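# Four arms: ball to empty post, bars into forked stands

## Task

Take the ball sitting on a long bar and move it into the cup of the upright post that has no ball. Set both long bars into their forked stands, and leave the other ball resting on its post. Everything must stay put without any robot holding it. Finally open the grippers and pull the arms away.

## Robot and tools

The team is four identical i2rt Big YAM arms named arm1, arm2, arm3 and arm4. Each has six revolute joints, a two-finger gripper and a wrist camera. A fifth camera, cam_high, is fixed in the room. With joints 1 and 6 at 0 and the hand level and pointing forward, the wrist camera rides on top of the hand and looks toward the fingertips. The hand reaches roughly 1.0 m from the joint 1 axis at most.

Frames. One shared scene frame holds every pose: origin on the floor, +z upward. The point called hand lies midway between the fingertips (link pinch). Its z axis runs along the fingers and its y axis is the direction in which the fingers open and close. Each robot's foot pose is real but never printed. Camera calibration (intrinsics K, distortion, T_world_to_cam, pos_world) was supplied for all cameras; treat it as approximate, since room cameras may be off by a couple of degrees and several millimetres, and wrist camera poses also inherit errors from reported joint angles.

Tools.
execute_actions: arguments "actions" and optional "cameras". "actions" is a list holding exactly one action object, or nothing (an empty list only returns state and images). The action object has one key per robot being commanded ("arm1" to "arm4"), and under each robot a single key "joints". "joints" maps joint names to absolute targets in joint space, not offsets and not Cartesian poses: joint1_rad to joint6_rad in radians, gripper_m in metres (fingertip separation). Any subset of joints may be named. Allowed ranges, with the tolerance that counts as arrived: joint1_rad -2.879 to 2.879 (±0.045), turns the arm about its foot, positive counter-clockwise seen from above, 0 faces the way the foot faces; joint2_rad 0 to 3.141 (±0.14), shoulder, 0 has the upper arm lying back about level, increasing lifts it up then forward; joint3_rad 0 to 3.019 (±0.09), elbow, 0 folds the forearm onto the upper arm, increasing opens it; joint4_rad -1.692 to 1.57 (±0.055), hand pitch, positive tips the fingers up; joint5_rad -1.57 to 1.57 (±0.03), sideways swing, positive to the arm's right; joint6_rad -2.094 to 2.094 (±0.035), hand roll, positive clockwise seen from behind; gripper_m 0 to 0.093 (±0.003). Example: {"arm1": {"joints": {"gripper_m": 0.05}}, "arm2": {"joints": {"joint1_rad": 0.3}}}. All named motions begin together but may finish at different moments; joints move at different speeds, so the hand can sweep an unexpected arc. An action runs at most 15 s. An unknown key or out-of-range number rejects the whole call and nothing moves. "cameras" lists names from arm1_cam_wrist, arm2_cam_wrist, arm3_cam_wrist, arm4_cam_wrist, cam_high, all; omitted, null or ["all"] gives every camera, [] gives none.
wait: "seconds" from 0 to 10; commands nothing new and returns the same state and images as an empty action.
zoom_image: "camera" and "region" [x0, y0, x1, y1] in pixels of that camera's latest full image, top-left is (0, 0), region no larger than 504 by 504.
read_manual: optional "section", only "licences"; returns licence texts, no motion.
finished_scene: "scene" integer; ends the scene for good and reports success.

Reading results. Each result gives each robot's state, including joint_positions and joint torques (total drive output, with per-arm offset, scale and noise; nonzero even in free air), and images whose order is given by the "pictures" line. joint_status tells how each commanded motion ended: "off_target" means it stopped short and may still push; after "contact_stop" or "time_out" the joint holds where it stopped, though a timed-out joint may keep a target near its position (within 0.375, 0.375, 0.113, 0.225, 0.075, 0.3 rad for joints 1 to 6) and keep pushing, listed under on_its_own. "held at" in on_its_own is the held target, not the actual angle. "joint command not followed" (with a "cause:" line) means a collision check refused that arm's joint targets; the gripper part still ran, the affected joints show "not_followed", and the arm may retry those targets on later actions. Calls without an action never show this line. OVER-TEMPERATURE FAULT and "limit_stop_at_motor_heat" mean a motor reached 100 °C and that arm dropped; resend the target afterwards. MOTOR HOT warns from 85 °C. If one call reports a stop, later motion calls in that same reply are skipped.

Cautions. Joints left out of an action may still be driving toward older targets. The arm does not halt on contact and can press hard; to relieve a stuck joint, command its reported position. Very small target changes may not move a joint. Loaded joints sag. Long hard pushing or holding heats motors. Never let two arms press together hard: that fails the run, and a hard hit may too; the inter-arm check ignores fingers, gripper housings and wrist cameras and can react late. Contact through a held object is fine. Do not drop, slam or knock objects, and nothing may leave the work area or reach the floor. Loose items may get an occasional small shove. Before finishing, make sure the bars rest in their stands and the balls sit on posts unaided, open the grippers, and move every arm away.

Each tool is called after "Call:" as name(argument=value, ...), one argument or row to a line, values as JSON.

## Session

Call:
execute_actions(
  actions=[],
)

Scene clock: 0.00 s.
Joint torques (N m, as the arm reports them, + toward a larger angle): no reading
Motor temperatures (°C, as the motors report them): arm1=[23 22 19 21 21 23] | arm2=[21 22 23 21 20 20] | arm3=[24 23 22 21 22 21] | arm4=[23 22 23 20 20 22]
arm1.joint_positions: joint1_rad=+0.005 joint2_rad=+0.573 joint3_rad=+1.346 joint4_rad=-1.271 joint5_rad=-0.051 joint6_rad=-0.325 gripper_m=+0.094
arm1.joint_status: not commanded
arm1.hand: x=+1.2132 y=-0.0227 z=+1.3201 quat_wxyz=(+0.050, -0.846, -0.174, +0.502) (m; scene frame)
arm2.joint_positions: joint1_rad=+0.204 joint2_rad=+0.554 joint3_rad=+1.305 joint4_rad=-1.333 joint5_rad=+0.026 joint6_rad=-0.041 gripper_m=+0.095
arm2.joint_status: not commanded
arm2.hand: x=+0.0300 y=+1.2259 z=+1.3544 quat_wxyz=(-0.342, -0.566, -0.678, +0.322) (m; scene frame)
arm3.joint_positions: joint1_rad=-0.088 joint2_rad=+0.591 joint3_rad=+1.332 joint4_rad=-1.482 joint5_rad=-0.009 joint6_rad=-0.353 gripper_m=+0.095
arm3.joint_status: not commanded
arm3.hand: x=-1.2412 y=-0.0198 z=+1.3357 quat_wxyz=(-0.394, +0.120, -0.908, +0.083) (m; scene frame)
arm4.joint_positions: joint1_rad=+0.353 joint2_rad=+0.613 joint3_rad=+1.460 joint4_rad=-1.448 joint5_rad=+0.242 joint6_rad=+0.016 gripper_m=+0.094
arm4.joint_status: not commanded
arm4.hand: x=-0.0273 y=-1.2474 z=+1.3819 quat_wxyz=(-0.344, +0.686, -0.549, -0.330) (m; scene frame)
pictures: arm1_cam_wrist, arm2_cam_wrist, arm3_cam_wrist, arm4_cam_wrist, cam_high
Images, in order (width x height): arm1_cam_wrist 616x616, arm2_cam_wrist 616x616, arm3_cam_wrist 616x616, arm4_cam_wrist 616x616, cam_high 504x504.

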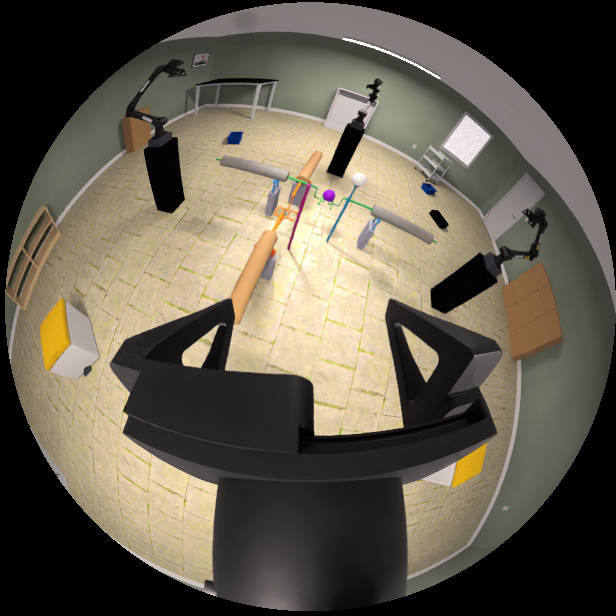

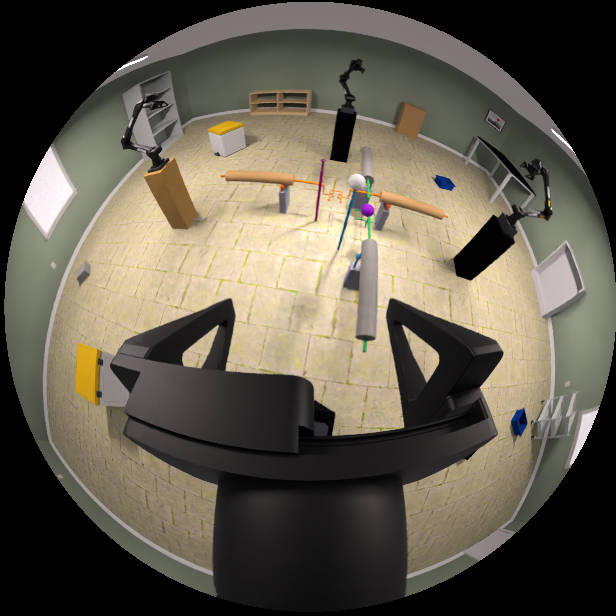

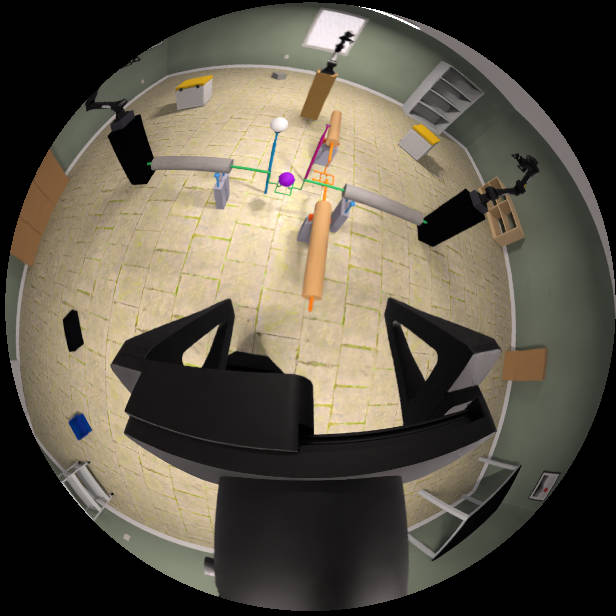

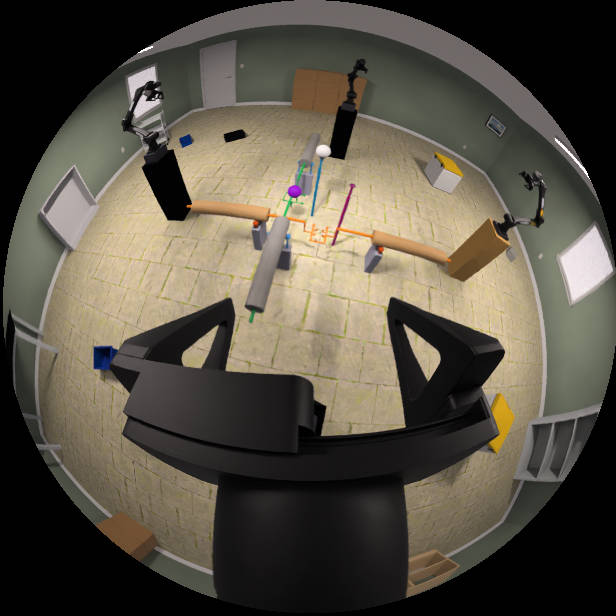

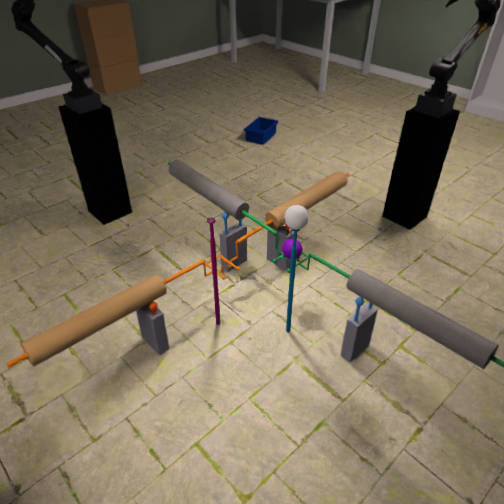

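Call:
zoom_image(
  camera="cam_high",
  region=[150, 160, 380, 360],
)

Call:
zoom_image(
  camera="arm2_cam_wrist",
  region=[260, 130, 460, 300],
)

Call:
zoom_image(
  camera="arm3_cam_wrist",
  region=[200, 100, 400, 260],
)

Region (150, 160, 380, 360) of cam_high's 504x504 image, scaled by 2.191, with more detail than that image has; it fills the top 438 rows of this view, and the rest is white.

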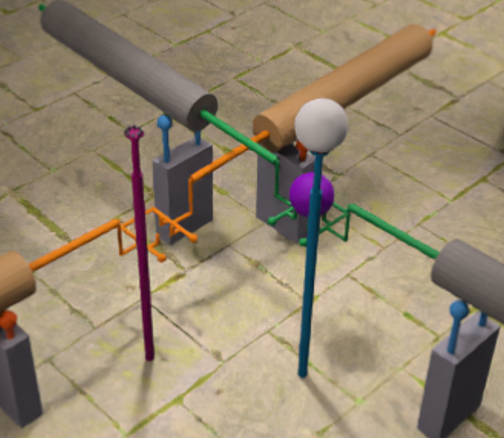

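Region (260, 130, 460, 300) of arm2_cam_wrist's 616x616 image, scaled by 2.520, with more detail than that image has; it fills the top 428 rows of this view, and the rest is white.

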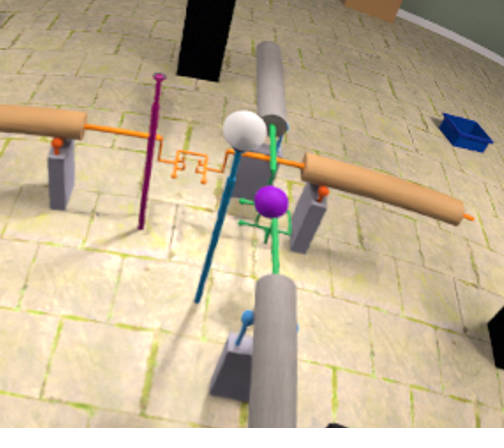

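Region (200, 100, 400, 260) of arm3_cam_wrist's 616x616 image, scaled by 2.520, with more detail than that image has; it fills the top 403 rows of this view, and the rest is white.

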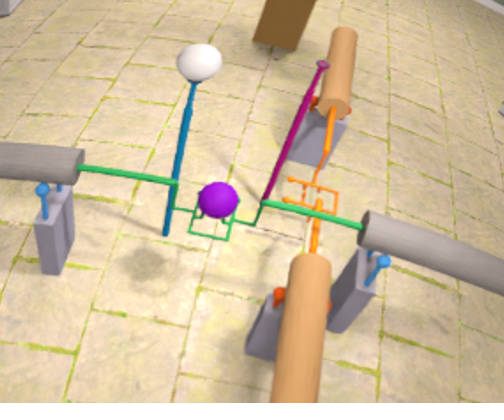

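Call:
zoom_image(
  camera="cam_high",
  region=[330, 250, 504, 400],
)

Call:
zoom_image(
  camera="cam_high",
  region=[0, 250, 200, 400],
)

Call:
zoom_image(
  camera="cam_high",
  region=[190, 200, 330, 300],
)

Region (330, 250, 504, 400) of cam_high's 504x504 image, scaled by 2.897, with more detail than that image has; it fills the top 434 rows of this view, and the rest is white.

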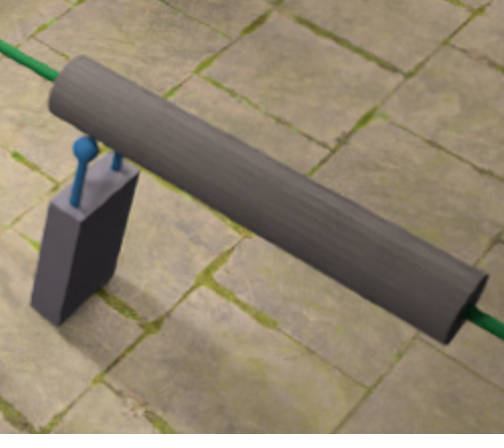

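Region (0, 250, 200, 400) of cam_high's 504x504 image, scaled by 2.520, with more detail than that image has; it fills the top 378 rows of this view, and the rest is white.

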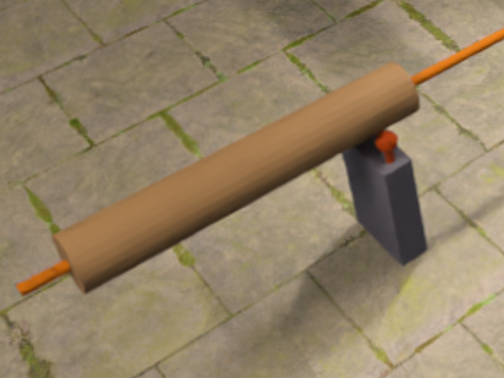

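Region (190, 200, 330, 300) of cam_high's 504x504 image, scaled by 3.600, with more detail than that image has; it fills the top 360 rows of this view, and the rest is white.

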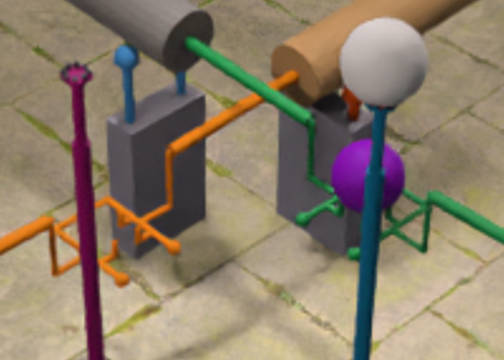

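Call:
zoom_image(
  camera="arm2_cam_wrist",
  region=[305, 165, 395, 235],
)

Call:
zoom_image(
  camera="cam_high",
  region=[195, 235, 255, 290],
)

Call:
zoom_image(
  camera="arm4_cam_wrist",
  region=[270, 170, 370, 260],
)

Region (305, 165, 395, 235) of arm2_cam_wrist's 616x616 image, scaled by 5.600, with more detail than that image has.

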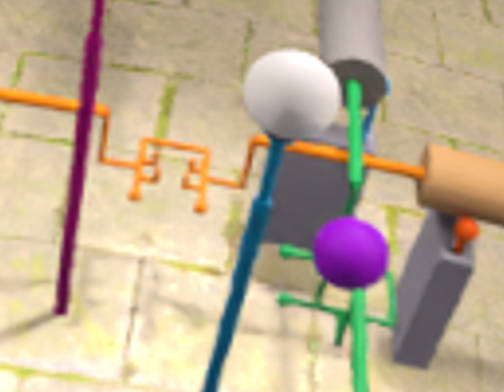

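Region (195, 235, 255, 290) of cam_high's 504x504 image, scaled by 8.400, with more detail than that image has; it fills the top 462 rows of this view, and the rest is white.

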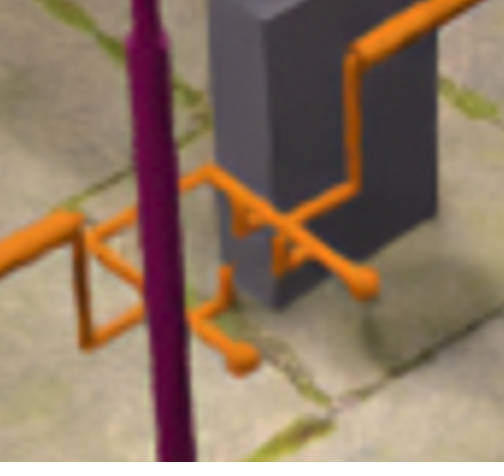

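Region (270, 170, 370, 260) of arm4_cam_wrist's 616x616 image, scaled by 5.040, with more detail than that image has; it fills the top 454 rows of this view, and the rest is white.

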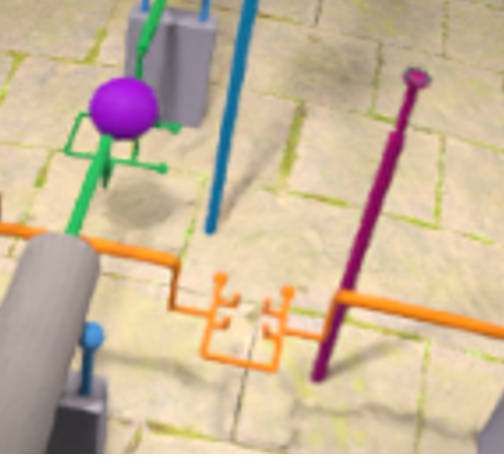

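Call:
execute_actions(
  actions=[
    {"arm1":{"joints":{"joint1_rad":0.067,"joint2_rad":2.363,"joint3_rad":1.80,"joint4_rad":0.26,"joint5_rad":0,"joint6_rad":0}},"arm2":{"joints":{"joint1_rad":-0.475,"joint2_rad":2.333,"joint3_rad":1.158,"joint4_rad":-0.395,"joint5_rad":0,"joint6_rad":-0.528,"gripper_m":0.07}},"arm3":{"joints":{"joint1_rad":0.0,"joint2_rad":1.979,"joint3_rad":1.261,"joint4_rad":0.318,"joint5_rad":0,"joint6_rad":0}},"arm4":{"joints":{"joint1_rad":0.4225,"joint2_rad":2.406,"joint3_rad":1.43,"joint4_rad":-0.595,"joint5_rad":0,"joint6_rad":0.45,"gripper_m":0.07}}},
  ],
)

Scene clock: 10.47 s.
Joint torques (N m, as the arm reports them, + toward a larger angle): arm1=[ -0.85 -23.9   10.12   2.62   0.19   0.12] | arm2=[ -0.28 -20.06   3.56   0.92  -0.07  -0.04] | arm3=[  1.66 -22.22   9.09   2.42   0.08   0.15] | arm4=[  0.74 -16.67   4.7    0.83   0.     0.27]
Motor temperatures (°C, as the motors report them): arm1=[23 23 21 21 21 23] | arm2=[21 22 24 21 20 20] | arm3=[24 23 24 21 22 21] | arm4=[23 22 24 20 20 22]
arm1.joint_positions: joint1_rad=+0.058 joint2_rad=+2.384 joint3_rad=+1.773 joint4_rad=+0.235 joint5_rad=-0.003 joint6_rad=-0.012 gripper_m=+0.094
arm1.joint_status: all done
arm1.hand: x=+0.5687 y=-0.0888 z=+0.8003 quat_wxyz=(-0.024, -0.829, -0.049, +0.556) (m; scene frame)
arm2.joint_positions: joint1_rad=-0.481 joint2_rad=+2.348 joint3_rad=+1.149 joint4_rad=-0.412 joint5_rad=+0.000 joint6_rad=-0.520 gripper_m=+0.070
arm2.joint_status: all done
arm2.hand: x=-0.2372 y=+1.0531 z=+0.5914 quat_wxyz=(+0.010, -0.712, -0.702, -0.022) (m; scene frame)
arm3.joint_positions: joint1_rad=-0.010 joint2_rad=+1.983 joint3_rad=+1.248 joint4_rad=+0.298 joint5_rad=-0.002 joint6_rad=-0.011 gripper_m=+0.095
arm3.joint_status: all done
arm3.hand: x=-0.7079 y=-0.0106 z=+0.9346 quat_wxyz=(-0.536, -0.002, -0.844, +0.004) (m; scene frame)
arm4.joint_positions: joint1_rad=+0.419 joint2_rad=+2.408 joint3_rad=+1.428 joint4_rad=-0.603 joint5_rad=+0.003 joint6_rad=+0.433 gripper_m=+0.070
arm4.joint_status: all done
arm4.hand: x=-0.2387 y=-0.9434 z=+0.6019 quat_wxyz=(+0.004, +0.709, -0.705, +0.001) (m; scene frame)
pictures: arm1_cam_wrist, arm2_cam_wrist, arm3_cam_wrist, arm4_cam_wrist, cam_high
camera_calibration (this result's frames):
arm1_cam_wrist: T_world_to_cam=[[-0.111622, 0.99351, 0.021879, 0.133478], [0.833645, 0.105599, -0.542112, -0.0233951], [-0.540904, -0.0422722, -0.840022, 1.10077], [0, 0, 0, 1]] pos_world=[0.629814, -0.0836095, 0.909069]
arm2_cam_wrist: T_world_to_cam=[[-0.99926, 0.0287903, -0.0255137, -0.252193], [0.00618109, 0.774783, 0.632197, -1.18609], [0.0379687, 0.631571, -0.774387, -0.079577], [0, 0, 0, 1]] pos_world=[-0.241654, 0.976478, 0.681782]
arm3_cam_wrist: T_world_to_cam=[[-0.00933368, -0.999938, 0.00613551, -0.0234678], [-0.869503, 0.00508565, -0.493901, -0.14735], [0.493839, -0.00994476, -0.869496, 1.28733], [0, 0, 0, 1]] pos_world=[-0.764076, -0.00991471, 1.0467]
arm4_cam_wrist: T_world_to_cam=[[0.999969, 0.00199848, 0.00767186, 0.238145], [-0.00293207, -0.805863, 0.592095, -1.10871], [0.00736576, -0.592099, -0.805831, 0.0552912], [0, 0, 0, 1]] pos_world=[-0.241796, -0.861204, 0.699189]
Images, in order (width x height): arm1_cam_wrist 616x616, arm2_cam_wrist 616x616, arm3_cam_wrist 616x616, arm4_cam_wrist 616x616, cam_high 504x504.

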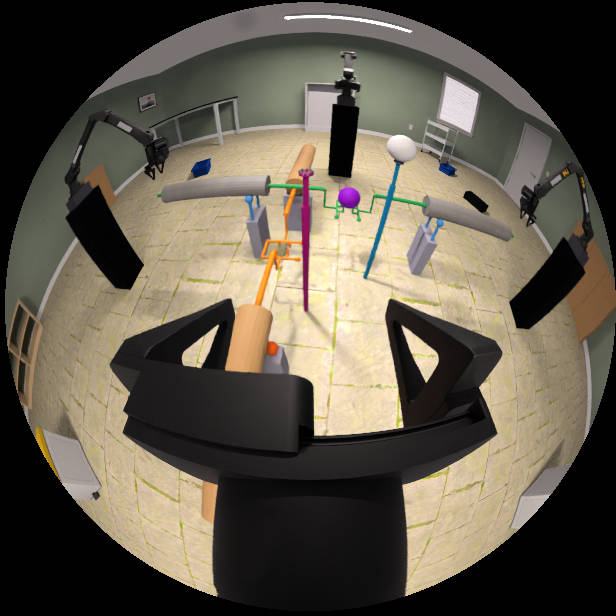

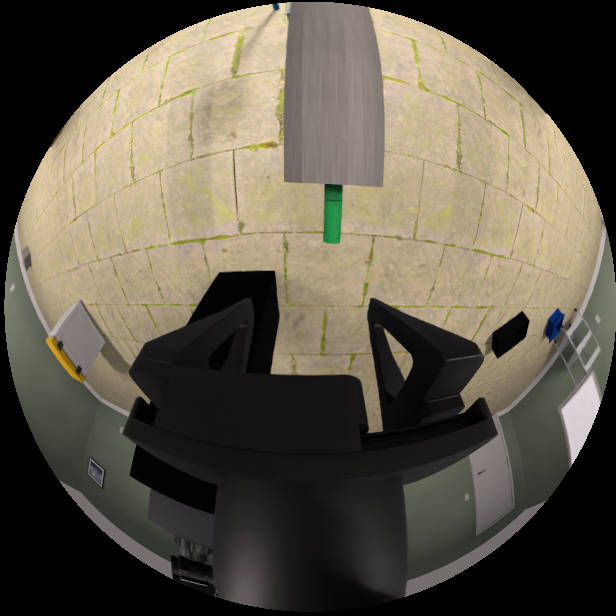

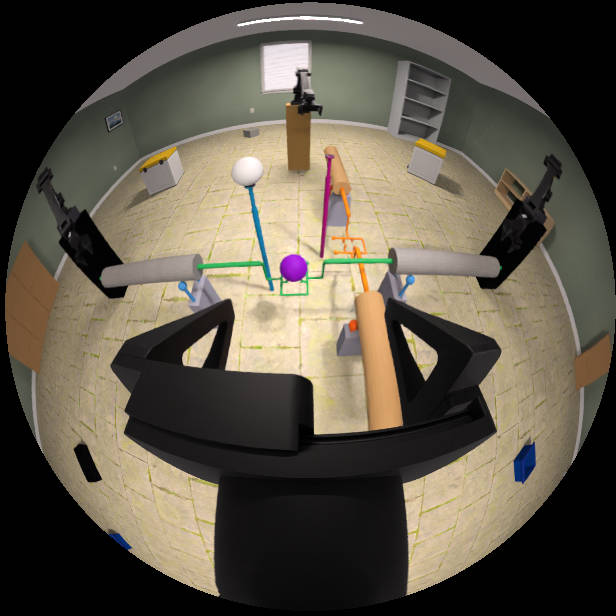

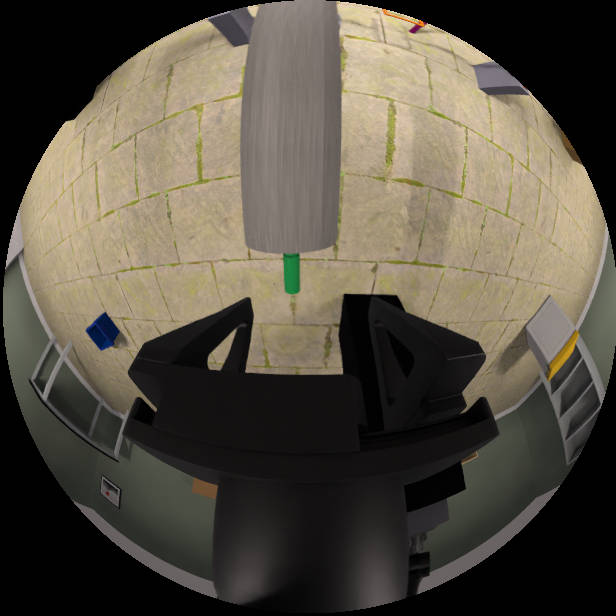

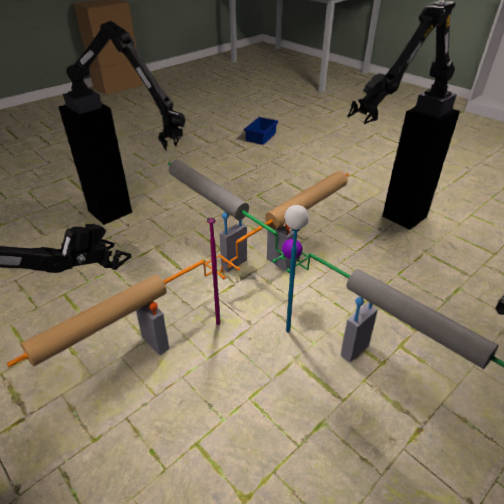

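Call:
zoom_image(
  camera="arm2_cam_wrist",
  region=[260, 150, 410, 310],
)

Call:
zoom_image(
  camera="arm4_cam_wrist",
  region=[220, 200, 370, 330],
)

Region (260, 150, 410, 310) of arm2_cam_wrist's 616x616 image, scaled by 3.150, with more detail than that image has; it fills the left 472 columns of this view, and the rest is white.

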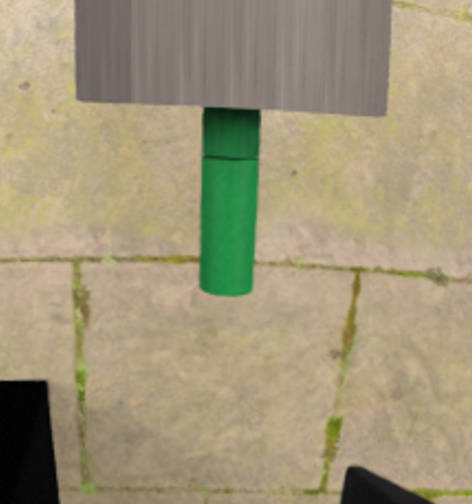

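Region (220, 200, 370, 330) of arm4_cam_wrist's 616x616 image, scaled by 3.360, with more detail than that image has; it fills the top 437 rows of this view, and the rest is white.

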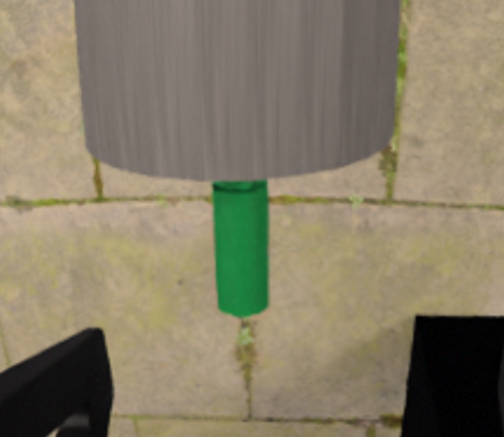

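Call:
execute_actions(
  actions=[
    {"arm2":{"joints":{"joint1_rad":-0.503,"joint2_rad":2.570,"joint3_rad":1.297,"joint4_rad":-0.262,"joint5_rad":0,"joint6_rad":-0.568}},"arm4":{"joints":{"joint1_rad":0.497,"joint2_rad":2.572,"joint3_rad":1.403,"joint4_rad":-0.389,"joint5_rad":0,"joint6_rad":0.535}}},
  ],
  cameras=["arm2_cam_wrist","arm4_cam_wrist"],
)

Scene clock: 14.83 s.
Joint torques (N m, as the arm reports them, + toward a larger angle): arm1=[ -0.88 -23.91  10.16   2.76   0.2    0.13] | arm2=[ -1.73 -21.07   2.73   0.77  -0.09  -0.02] | arm3=[  1.57 -22.17   9.3    2.41   0.11   0.14] | arm4=[  0.14 -15.72   3.56   0.92   0.08   0.26]
Motor temperatures (°C, as the motors report them): arm1=[23 23 22 21 21 23] | arm2=[21 23 24 21 20 20] | arm3=[24 23 24 21 22 21] | arm4=[23 23 24 20 20 22]
arm1.joint_positions: joint1_rad=+0.058 joint2_rad=+2.384 joint3_rad=+1.773 joint4_rad=+0.235 joint5_rad=-0.003 joint6_rad=-0.012 gripper_m=+0.094
arm1.joint_status: not commanded
arm1.hand: x=+0.5687 y=-0.0888 z=+0.8003 quat_wxyz=(-0.024, -0.829, -0.049, +0.556) (m; scene frame)
arm2.joint_positions: joint1_rad=-0.490 joint2_rad=+2.591 joint3_rad=+1.288 joint4_rad=-0.273 joint5_rad=+0.000 joint6_rad=-0.560 gripper_m=+0.070
arm2.joint_status: all done
arm2.hand: x=-0.2489 y=+1.0431 z=+0.4965 quat_wxyz=(+0.006, -0.701, -0.713, -0.006) (m; scene frame)
arm3.joint_positions: joint1_rad=-0.010 joint2_rad=+1.983 joint3_rad=+1.248 joint4_rad=+0.298 joint5_rad=-0.002 joint6_rad=-0.011 gripper_m=+0.095
arm3.joint_status: not commanded
arm3.hand: x=-0.7079 y=-0.0106 z=+0.9346 quat_wxyz=(-0.536, -0.002, -0.844, +0.004) (m; scene frame)
arm4.joint_positions: joint1_rad=+0.501 joint2_rad=+2.579 joint3_rad=+1.399 joint4_rad=-0.399 joint5_rad=+0.001 joint6_rad=+0.518 gripper_m=+0.070
arm4.joint_status: all done
arm4.hand: x=-0.2633 y=-0.9955 z=+0.5080 quat_wxyz=(+0.004, +0.708, -0.706, -0.002) (m; scene frame)
pictures: arm2_cam_wrist, arm4_cam_wrist
camera_calibration (this result's frames):
arm2_cam_wrist: T_world_to_cam=[[-0.999955, -0.00289979, -0.00907842, -0.241274], [-0.00782411, 0.793682, 0.608283, -1.12957], [0.00544148, 0.608326, -0.793669, -0.120649], [0, 0, 0, 1]] pos_world=[-0.249444, 0.96921, 0.589149]
arm4_cam_wrist: T_world_to_cam=[[0.999992, -0.000386574, 0.00399536, 0.26308], [-0.00266307, -0.808642, 0.588295, -1.09594], [0.00300339, -0.5883, -0.808637, -0.0469372], [0, 0, 0, 1]] pos_world=[-0.265856, -0.913737, 0.605731]
Images, in order (width x height): arm2_cam_wrist 616x616, arm4_cam_wrist 616x616.

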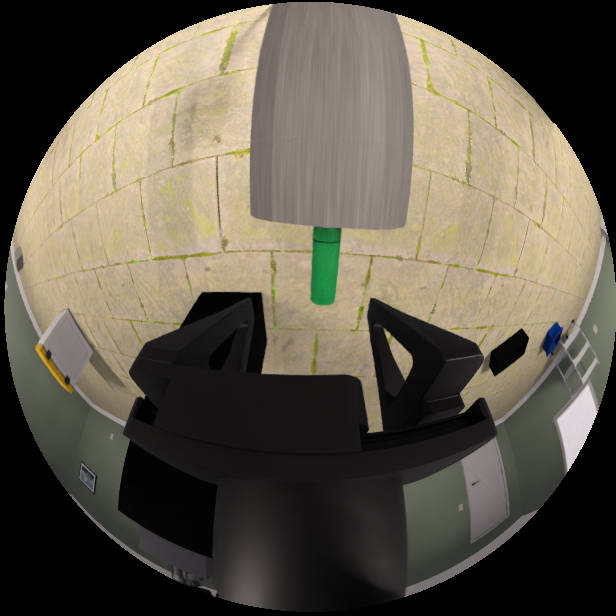

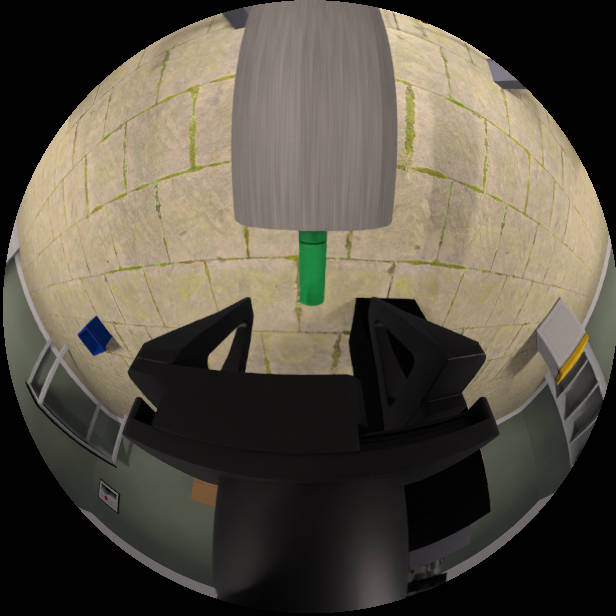

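Call:
execute_actions(
  actions=[
    {"arm2":{"joints":{"joint1_rad":-0.525,"joint2_rad":2.740,"joint3_rad":1.421,"joint4_rad":-0.213,"joint6_rad":-0.574}},"arm4":{"joints":{"joint2_rad":2.739,"joint3_rad":1.517,"joint4_rad":-0.325,"joint6_rad":0.54}}},
  ],
  cameras=["arm2_cam_wrist","arm4_cam_wrist","arm1_cam_wrist"],
)

Scene clock: 16.50 s.
Joint torques (N m, as the arm reports them, + toward a larger angle): arm1=[ -0.9  -23.91  10.15   2.73   0.2    0.13] | arm2=[ -1.91 -21.33   2.28   0.75  -0.09  -0.03] | arm3=[  1.77 -21.95   9.28   2.37   0.08   0.14] | arm4=[  0.14 -15.79   4.15   0.91   0.1    0.21]
Motor temperatures (°C, as the motors report them): arm1=[23 24 22 21 21 23] | arm2=[21 23 24 21 20 20] | arm3=[24 23 24 21 22 21] | arm4=[23 23 24 20 20 22]
arm1.joint_positions: joint1_rad=+0.058 joint2_rad=+2.384 joint3_rad=+1.773 joint4_rad=+0.235 joint5_rad=-0.003 joint6_rad=-0.012 gripper_m=+0.094
arm1.joint_status: not commanded
arm1.hand: x=+0.5687 y=-0.0888 z=+0.8003 quat_wxyz=(-0.024, -0.829, -0.049, +0.556) (m; scene frame)
arm2.joint_positions: joint1_rad=-0.516 joint2_rad=+2.755 joint3_rad=+1.418 joint4_rad=-0.223 joint5_rad=+0.000 joint6_rad=-0.566 gripper_m=+0.070
arm2.joint_status: all done
arm2.hand: x=-0.2645 y=+1.0427 z=+0.4328 quat_wxyz=(+0.004, -0.708, -0.707, +0.002) (m; scene frame)
arm3.joint_positions: joint1_rad=-0.010 joint2_rad=+1.983 joint3_rad=+1.248 joint4_rad=+0.298 joint5_rad=-0.002 joint6_rad=-0.011 gripper_m=+0.095
arm3.joint_status: not commanded
arm3.hand: x=-0.7079 y=-0.0106 z=+0.9346 quat_wxyz=(-0.536, -0.002, -0.844, +0.004) (m; scene frame)
arm4.joint_positions: joint1_rad=+0.502 joint2_rad=+2.737 joint3_rad=+1.499 joint4_rad=-0.333 joint5_rad=+0.001 joint6_rad=+0.528 gripper_m=+0.070
arm4.joint_status: all done
arm4.hand: x=-0.2641 y=-0.9960 z=+0.4422 quat_wxyz=(+0.003, +0.704, -0.710, -0.006) (m; scene frame)
pictures: arm1_cam_wrist, arm2_cam_wrist, arm4_cam_wrist
camera_calibration (this result's frames):
arm1_cam_wrist: T_world_to_cam=[[-0.111622, 0.99351, 0.021879, 0.133478], [0.833645, 0.105599, -0.542112, -0.0233951], [-0.540904, -0.0422722, -0.840022, 1.10077], [0, 0, 0, 1]] pos_world=[0.629814, -0.0836095, 0.909069]
arm2_cam_wrist: T_world_to_cam=[[-0.999866, 0.0163577, -0.000700825, -0.28116], [0.0126965, 0.801678, 0.597621, -1.08898], [0.0103375, 0.597532, -0.801779, -0.154796], [0, 0, 0, 1]] pos_world=[-0.265696, 0.970109, 0.52649]
arm4_cam_wrist: T_world_to_cam=[[0.999942, -0.0107708, -0.000496641, 0.255819], [-0.00845854, -0.812174, 0.583354, -1.06056], [-0.00668655, -0.583316, -0.812218, -0.0964677], [0, 0, 0, 1]] pos_world=[-0.26542, -0.914874, 0.540455]
Images, in order (width x height): arm1_cam_wrist 616x616, arm2_cam_wrist 616x616, arm4_cam_wrist 616x616.

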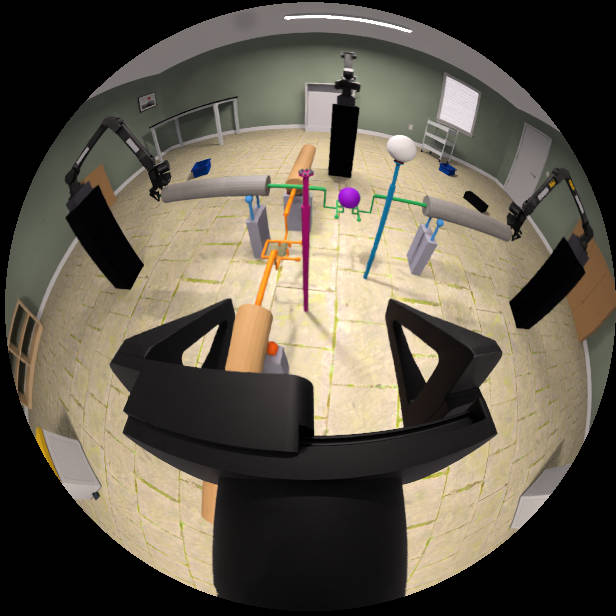

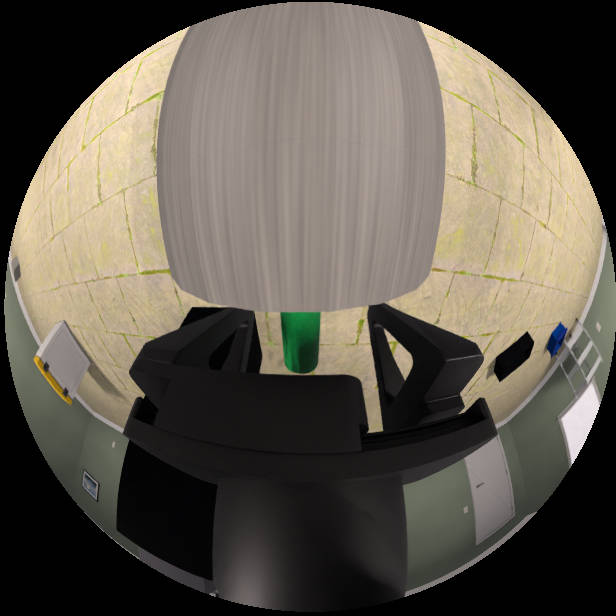

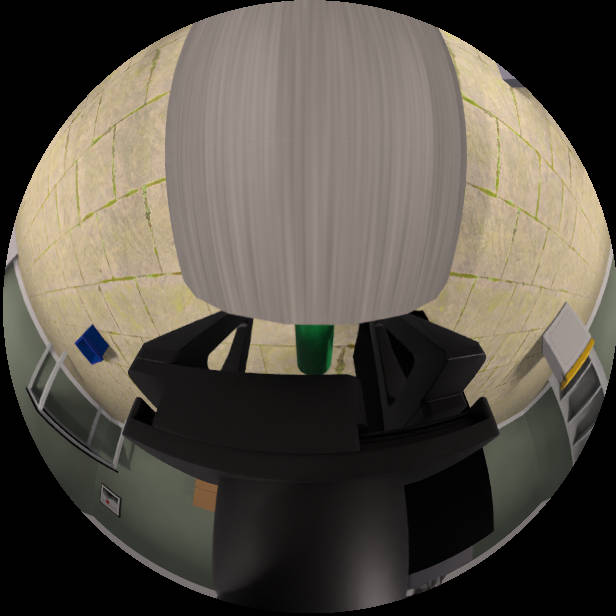

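Call:
execute_actions(
  actions=[
    {"arm2":{"joints":{"gripper_m":0.0}},"arm4":{"joints":{"gripper_m":0.0}}},
  ],
  cameras=["arm2_cam_wrist","arm4_cam_wrist","cam_high"],
)

Scene clock: 17.43 s.
Joint torques (N m, as the arm reports them, + toward a larger angle): arm1=[ -0.93 -23.96  10.17   2.72   0.19   0.12] | arm2=[ -1.56 -21.15   2.5    0.77   0.34  -0.1 ] | arm3=[  1.73 -22.16   9.3    2.4    0.09   0.16] | arm4=[  0.49 -15.68   4.08   0.81   0.01   0.2 ]
Motor temperatures (°C, as the motors report them): arm1=[23 24 22 21 21 23] | arm2=[21 23 24 21 20 20] | arm3=[24 24 24 22 22 21] | arm4=[23 23 24 20 20 22]
arm1.joint_positions: joint1_rad=+0.058 joint2_rad=+2.384 joint3_rad=+1.773 joint4_rad=+0.235 joint5_rad=-0.003 joint6_rad=-0.012 gripper_m=+0.094
arm1.joint_status: not commanded
arm1.hand: x=+0.5687 y=-0.0888 z=+0.8003 quat_wxyz=(-0.024, -0.829, -0.049, +0.556) (m; scene frame)
arm2.joint_positions: joint1_rad=-0.513 joint2_rad=+2.756 joint3_rad=+1.414 joint4_rad=-0.223 joint5_rad=-0.011 joint6_rad=-0.561 gripper_m=+0.019
arm2.joint_status: gripper_m off_target (ended at +0.019, target +0.000)
arm2.hand: x=-0.2606 y=+1.0432 z=+0.4323 quat_wxyz=(-0.001, -0.709, -0.705, -0.001) (m; scene frame)
arm3.joint_positions: joint1_rad=-0.010 joint2_rad=+1.983 joint3_rad=+1.248 joint4_rad=+0.298 joint5_rad=-0.002 joint6_rad=-0.011 gripper_m=+0.095
arm3.joint_status: not commanded
arm3.hand: x=-0.7079 y=-0.0106 z=+0.9346 quat_wxyz=(-0.536, -0.002, -0.844, +0.004) (m; scene frame)
arm4.joint_positions: joint1_rad=+0.499 joint2_rad=+2.737 joint3_rad=+1.499 joint4_rad=-0.333 joint5_rad=+0.003 joint6_rad=+0.529 gripper_m=+0.018
arm4.joint_status: gripper_m off_target (ended at +0.018, target +0.000)
arm4.hand: x=-0.2627 y=-0.9952 z=+0.4422 quat_wxyz=(+0.002, +0.703, -0.711, -0.006) (m; scene frame)
pictures: arm2_cam_wrist, arm4_cam_wrist, cam_high
camera_calibration (this result's frames):
arm2_cam_wrist: T_world_to_cam=[[-0.999731, 0.0194233, -0.0126713, -0.275182], [0.00805547, 0.803205, 0.595648, -1.09109], [0.0217471, 0.595386, -0.803145, -0.149753], [0, 0, 0, 1]] pos_world=[-0.263062, 0.970872, 0.526145]
arm4_cam_wrist: T_world_to_cam=[[0.999902, -0.0138489, 0.00179625, 0.250305], [-0.0123047, -0.812891, 0.582286, -1.06112], [-0.00660384, -0.582251, -0.812982, -0.0945749], [0, 0, 0, 1]] pos_world=[-0.263962, -0.914178, 0.54054]
Images, in order (width x height): arm2_cam_wrist 616x616, arm4_cam_wrist 616x616, cam_high 504x504.

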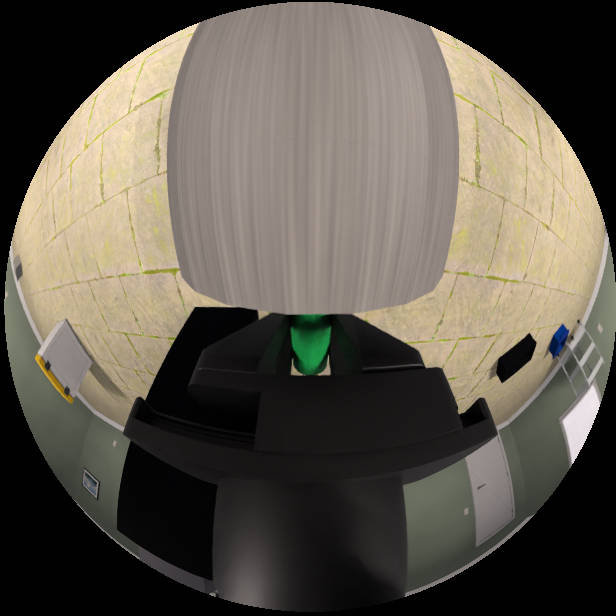

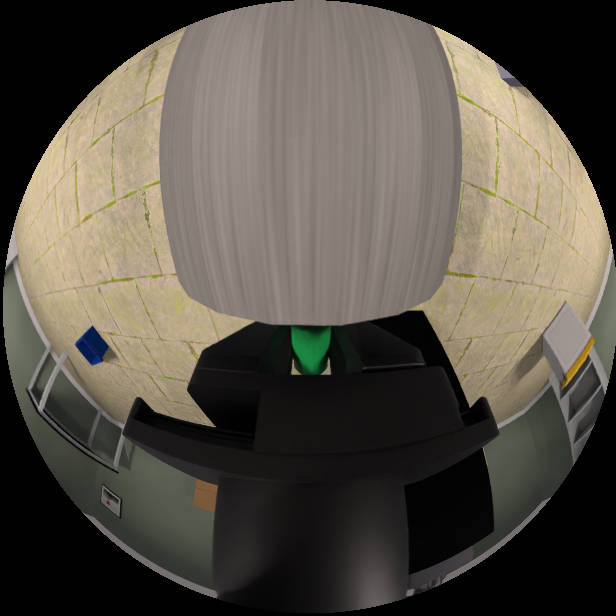

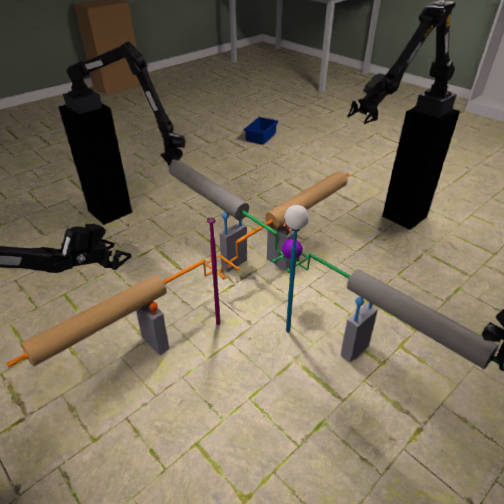

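Call:
execute_actions(
  actions=[
    {"arm2":{"joints":{"joint2_rad":2.610,"joint3_rad":1.334,"joint4_rad":-0.258,"gripper_m":0.0}},"arm4":{"joints":{"joint2_rad":2.608,"joint3_rad":1.423,"joint4_rad":-0.363,"gripper_m":0.0}}},
  ],
  cameras=["arm1_cam_wrist","arm2_cam_wrist","arm4_cam_wrist","cam_high"],
)

Scene clock: 18.90 s.
Joint torques (N m, as the arm reports them, + toward a larger angle): arm1=[ -0.86 -23.95  10.15   2.72   0.2    0.13] | arm2=[ -1.07 -23.31   2.28  -0.23   0.04  -0.07] | arm3=[  1.97 -21.99   9.3    2.38   0.09   0.15] | arm4=[  0.77 -17.77   2.95   0.39   0.14   0.25]
Motor temperatures (°C, as the motors report them): arm1=[23 24 22 21 21 23] | arm2=[21 23 24 21 20 20] | arm3=[24 24 24 22 22 21] | arm4=[23 23 24 20 20 22]
arm1.joint_positions: joint1_rad=+0.058 joint2_rad=+2.384 joint3_rad=+1.773 joint4_rad=+0.235 joint5_rad=-0.003 joint6_rad=-0.012 gripper_m=+0.094
arm1.joint_status: not commanded
arm1.hand: x=+0.5687 y=-0.0888 z=+0.8003 quat_wxyz=(-0.024, -0.829, -0.049, +0.556) (m; scene frame)
arm2.joint_positions: joint1_rad=-0.515 joint2_rad=+2.650 joint3_rad=+1.333 joint4_rad=-0.245 joint5_rad=-0.003 joint6_rad=-0.561 gripper_m=+0.019
arm2.joint_status: gripper_m off_target (ended at +0.019, target +0.000); the others done
arm2.hand: x=-0.2621 y=+1.0442 z=+0.4740 quat_wxyz=(+0.002, -0.709, -0.705, +0.001) (m; scene frame)
arm3.joint_positions: joint1_rad=-0.010 joint2_rad=+1.983 joint3_rad=+1.248 joint4_rad=+0.298 joint5_rad=-0.002 joint6_rad=-0.011 gripper_m=+0.095
arm3.joint_status: not commanded
arm3.hand: x=-0.7079 y=-0.0106 z=+0.9346 quat_wxyz=(-0.536, -0.002, -0.844, +0.004) (m; scene frame)
arm4.joint_positions: joint1_rad=+0.496 joint2_rad=+2.635 joint3_rad=+1.427 joint4_rad=-0.357 joint5_rad=+0.000 joint6_rad=+0.524 gripper_m=+0.018
arm4.joint_status: gripper_m off_target (ended at +0.018, target +0.000); the others done
arm4.hand: x=-0.2614 y=-0.9936 z=+0.4836 quat_wxyz=(+0.003, +0.704, -0.710, -0.009) (m; scene frame)
pictures: arm1_cam_wrist, arm2_cam_wrist, arm4_cam_wrist, cam_high
camera_calibration (this result's frames):
arm1_cam_wrist: T_world_to_cam=[[-0.111622, 0.99351, 0.021879, 0.133478], [0.833645, 0.105599, -0.542112, -0.0233951], [-0.540904, -0.0422722, -0.840022, 1.10077], [0, 0, 0, 1]] pos_world=[0.629814, -0.0836095, 0.909069]
arm2_cam_wrist: T_world_to_cam=[[-0.999781, 0.0205497, -0.00402649, -0.281441], [0.0140888, 0.80236, 0.596675, -1.11472], [0.0154921, 0.596487, -0.802473, -0.1199], [0, 0, 0, 1]] pos_world=[-0.263817, 0.971709, 0.567776]
arm4_cam_wrist: T_world_to_cam=[[0.999918, -0.0123384, -0.00351061, 0.253053], [-0.00801793, -0.814742, 0.579768, -1.08338], [-0.0100136, -0.579692, -0.814774, -0.0575008], [0, 0, 0, 1]] pos_world=[-0.262295, -0.912885, 0.582146]
Images, in order (width x height): arm1_cam_wrist 616x616, arm2_cam_wrist 616x616, arm4_cam_wrist 616x616, cam_high 504x504.

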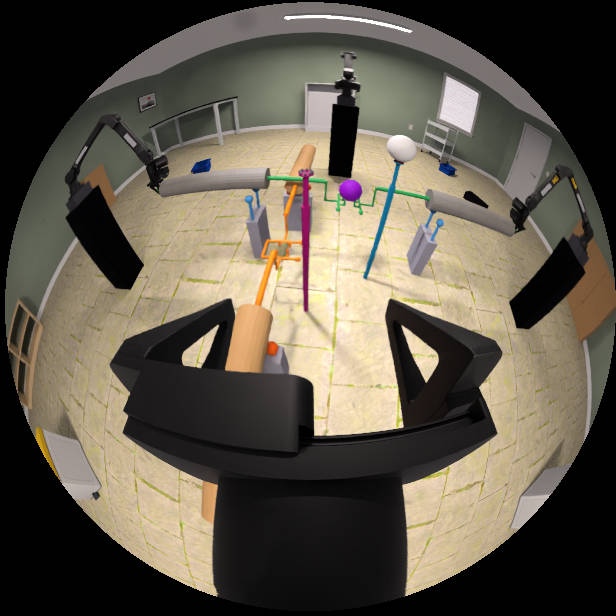

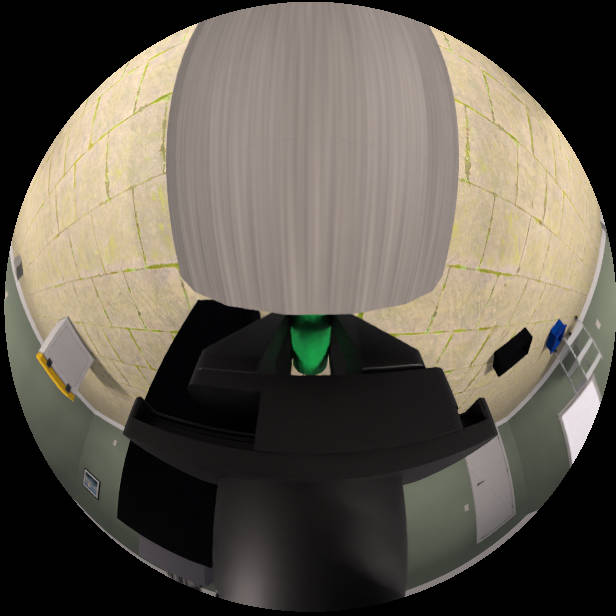

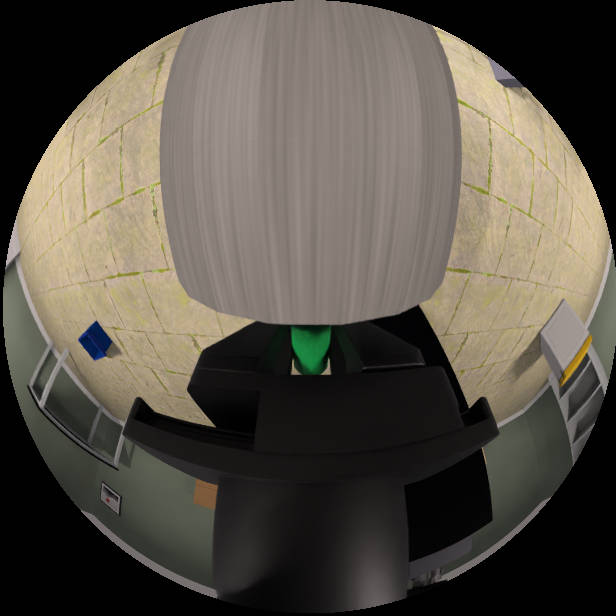

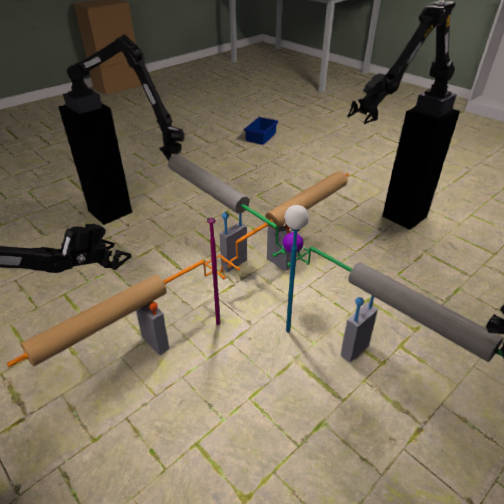

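Call:
zoom_image(
  camera="arm1_cam_wrist",
  region=[260, 125, 430, 235],
)

Call:
zoom_image(
  camera="cam_high",
  region=[190, 190, 330, 290],
)

Region (260, 125, 430, 235) of arm1_cam_wrist's 616x616 image, scaled by 2.965, with more detail than that image has; it fills the top 326 rows of this view, and the rest is white.

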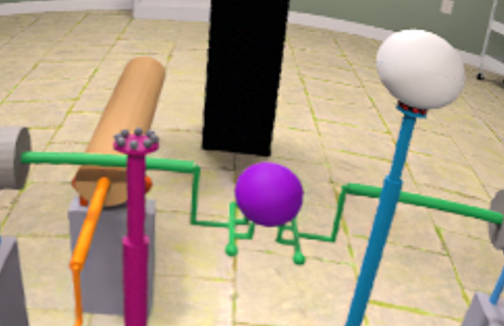

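Region (190, 190, 330, 290) of cam_high's 504x504 image, scaled by 3.600, with more detail than that image has; it fills the top 360 rows of this view, and the rest is white.

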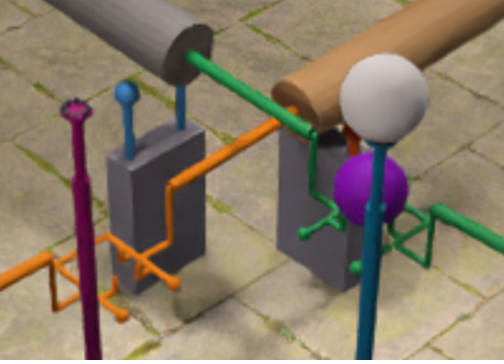

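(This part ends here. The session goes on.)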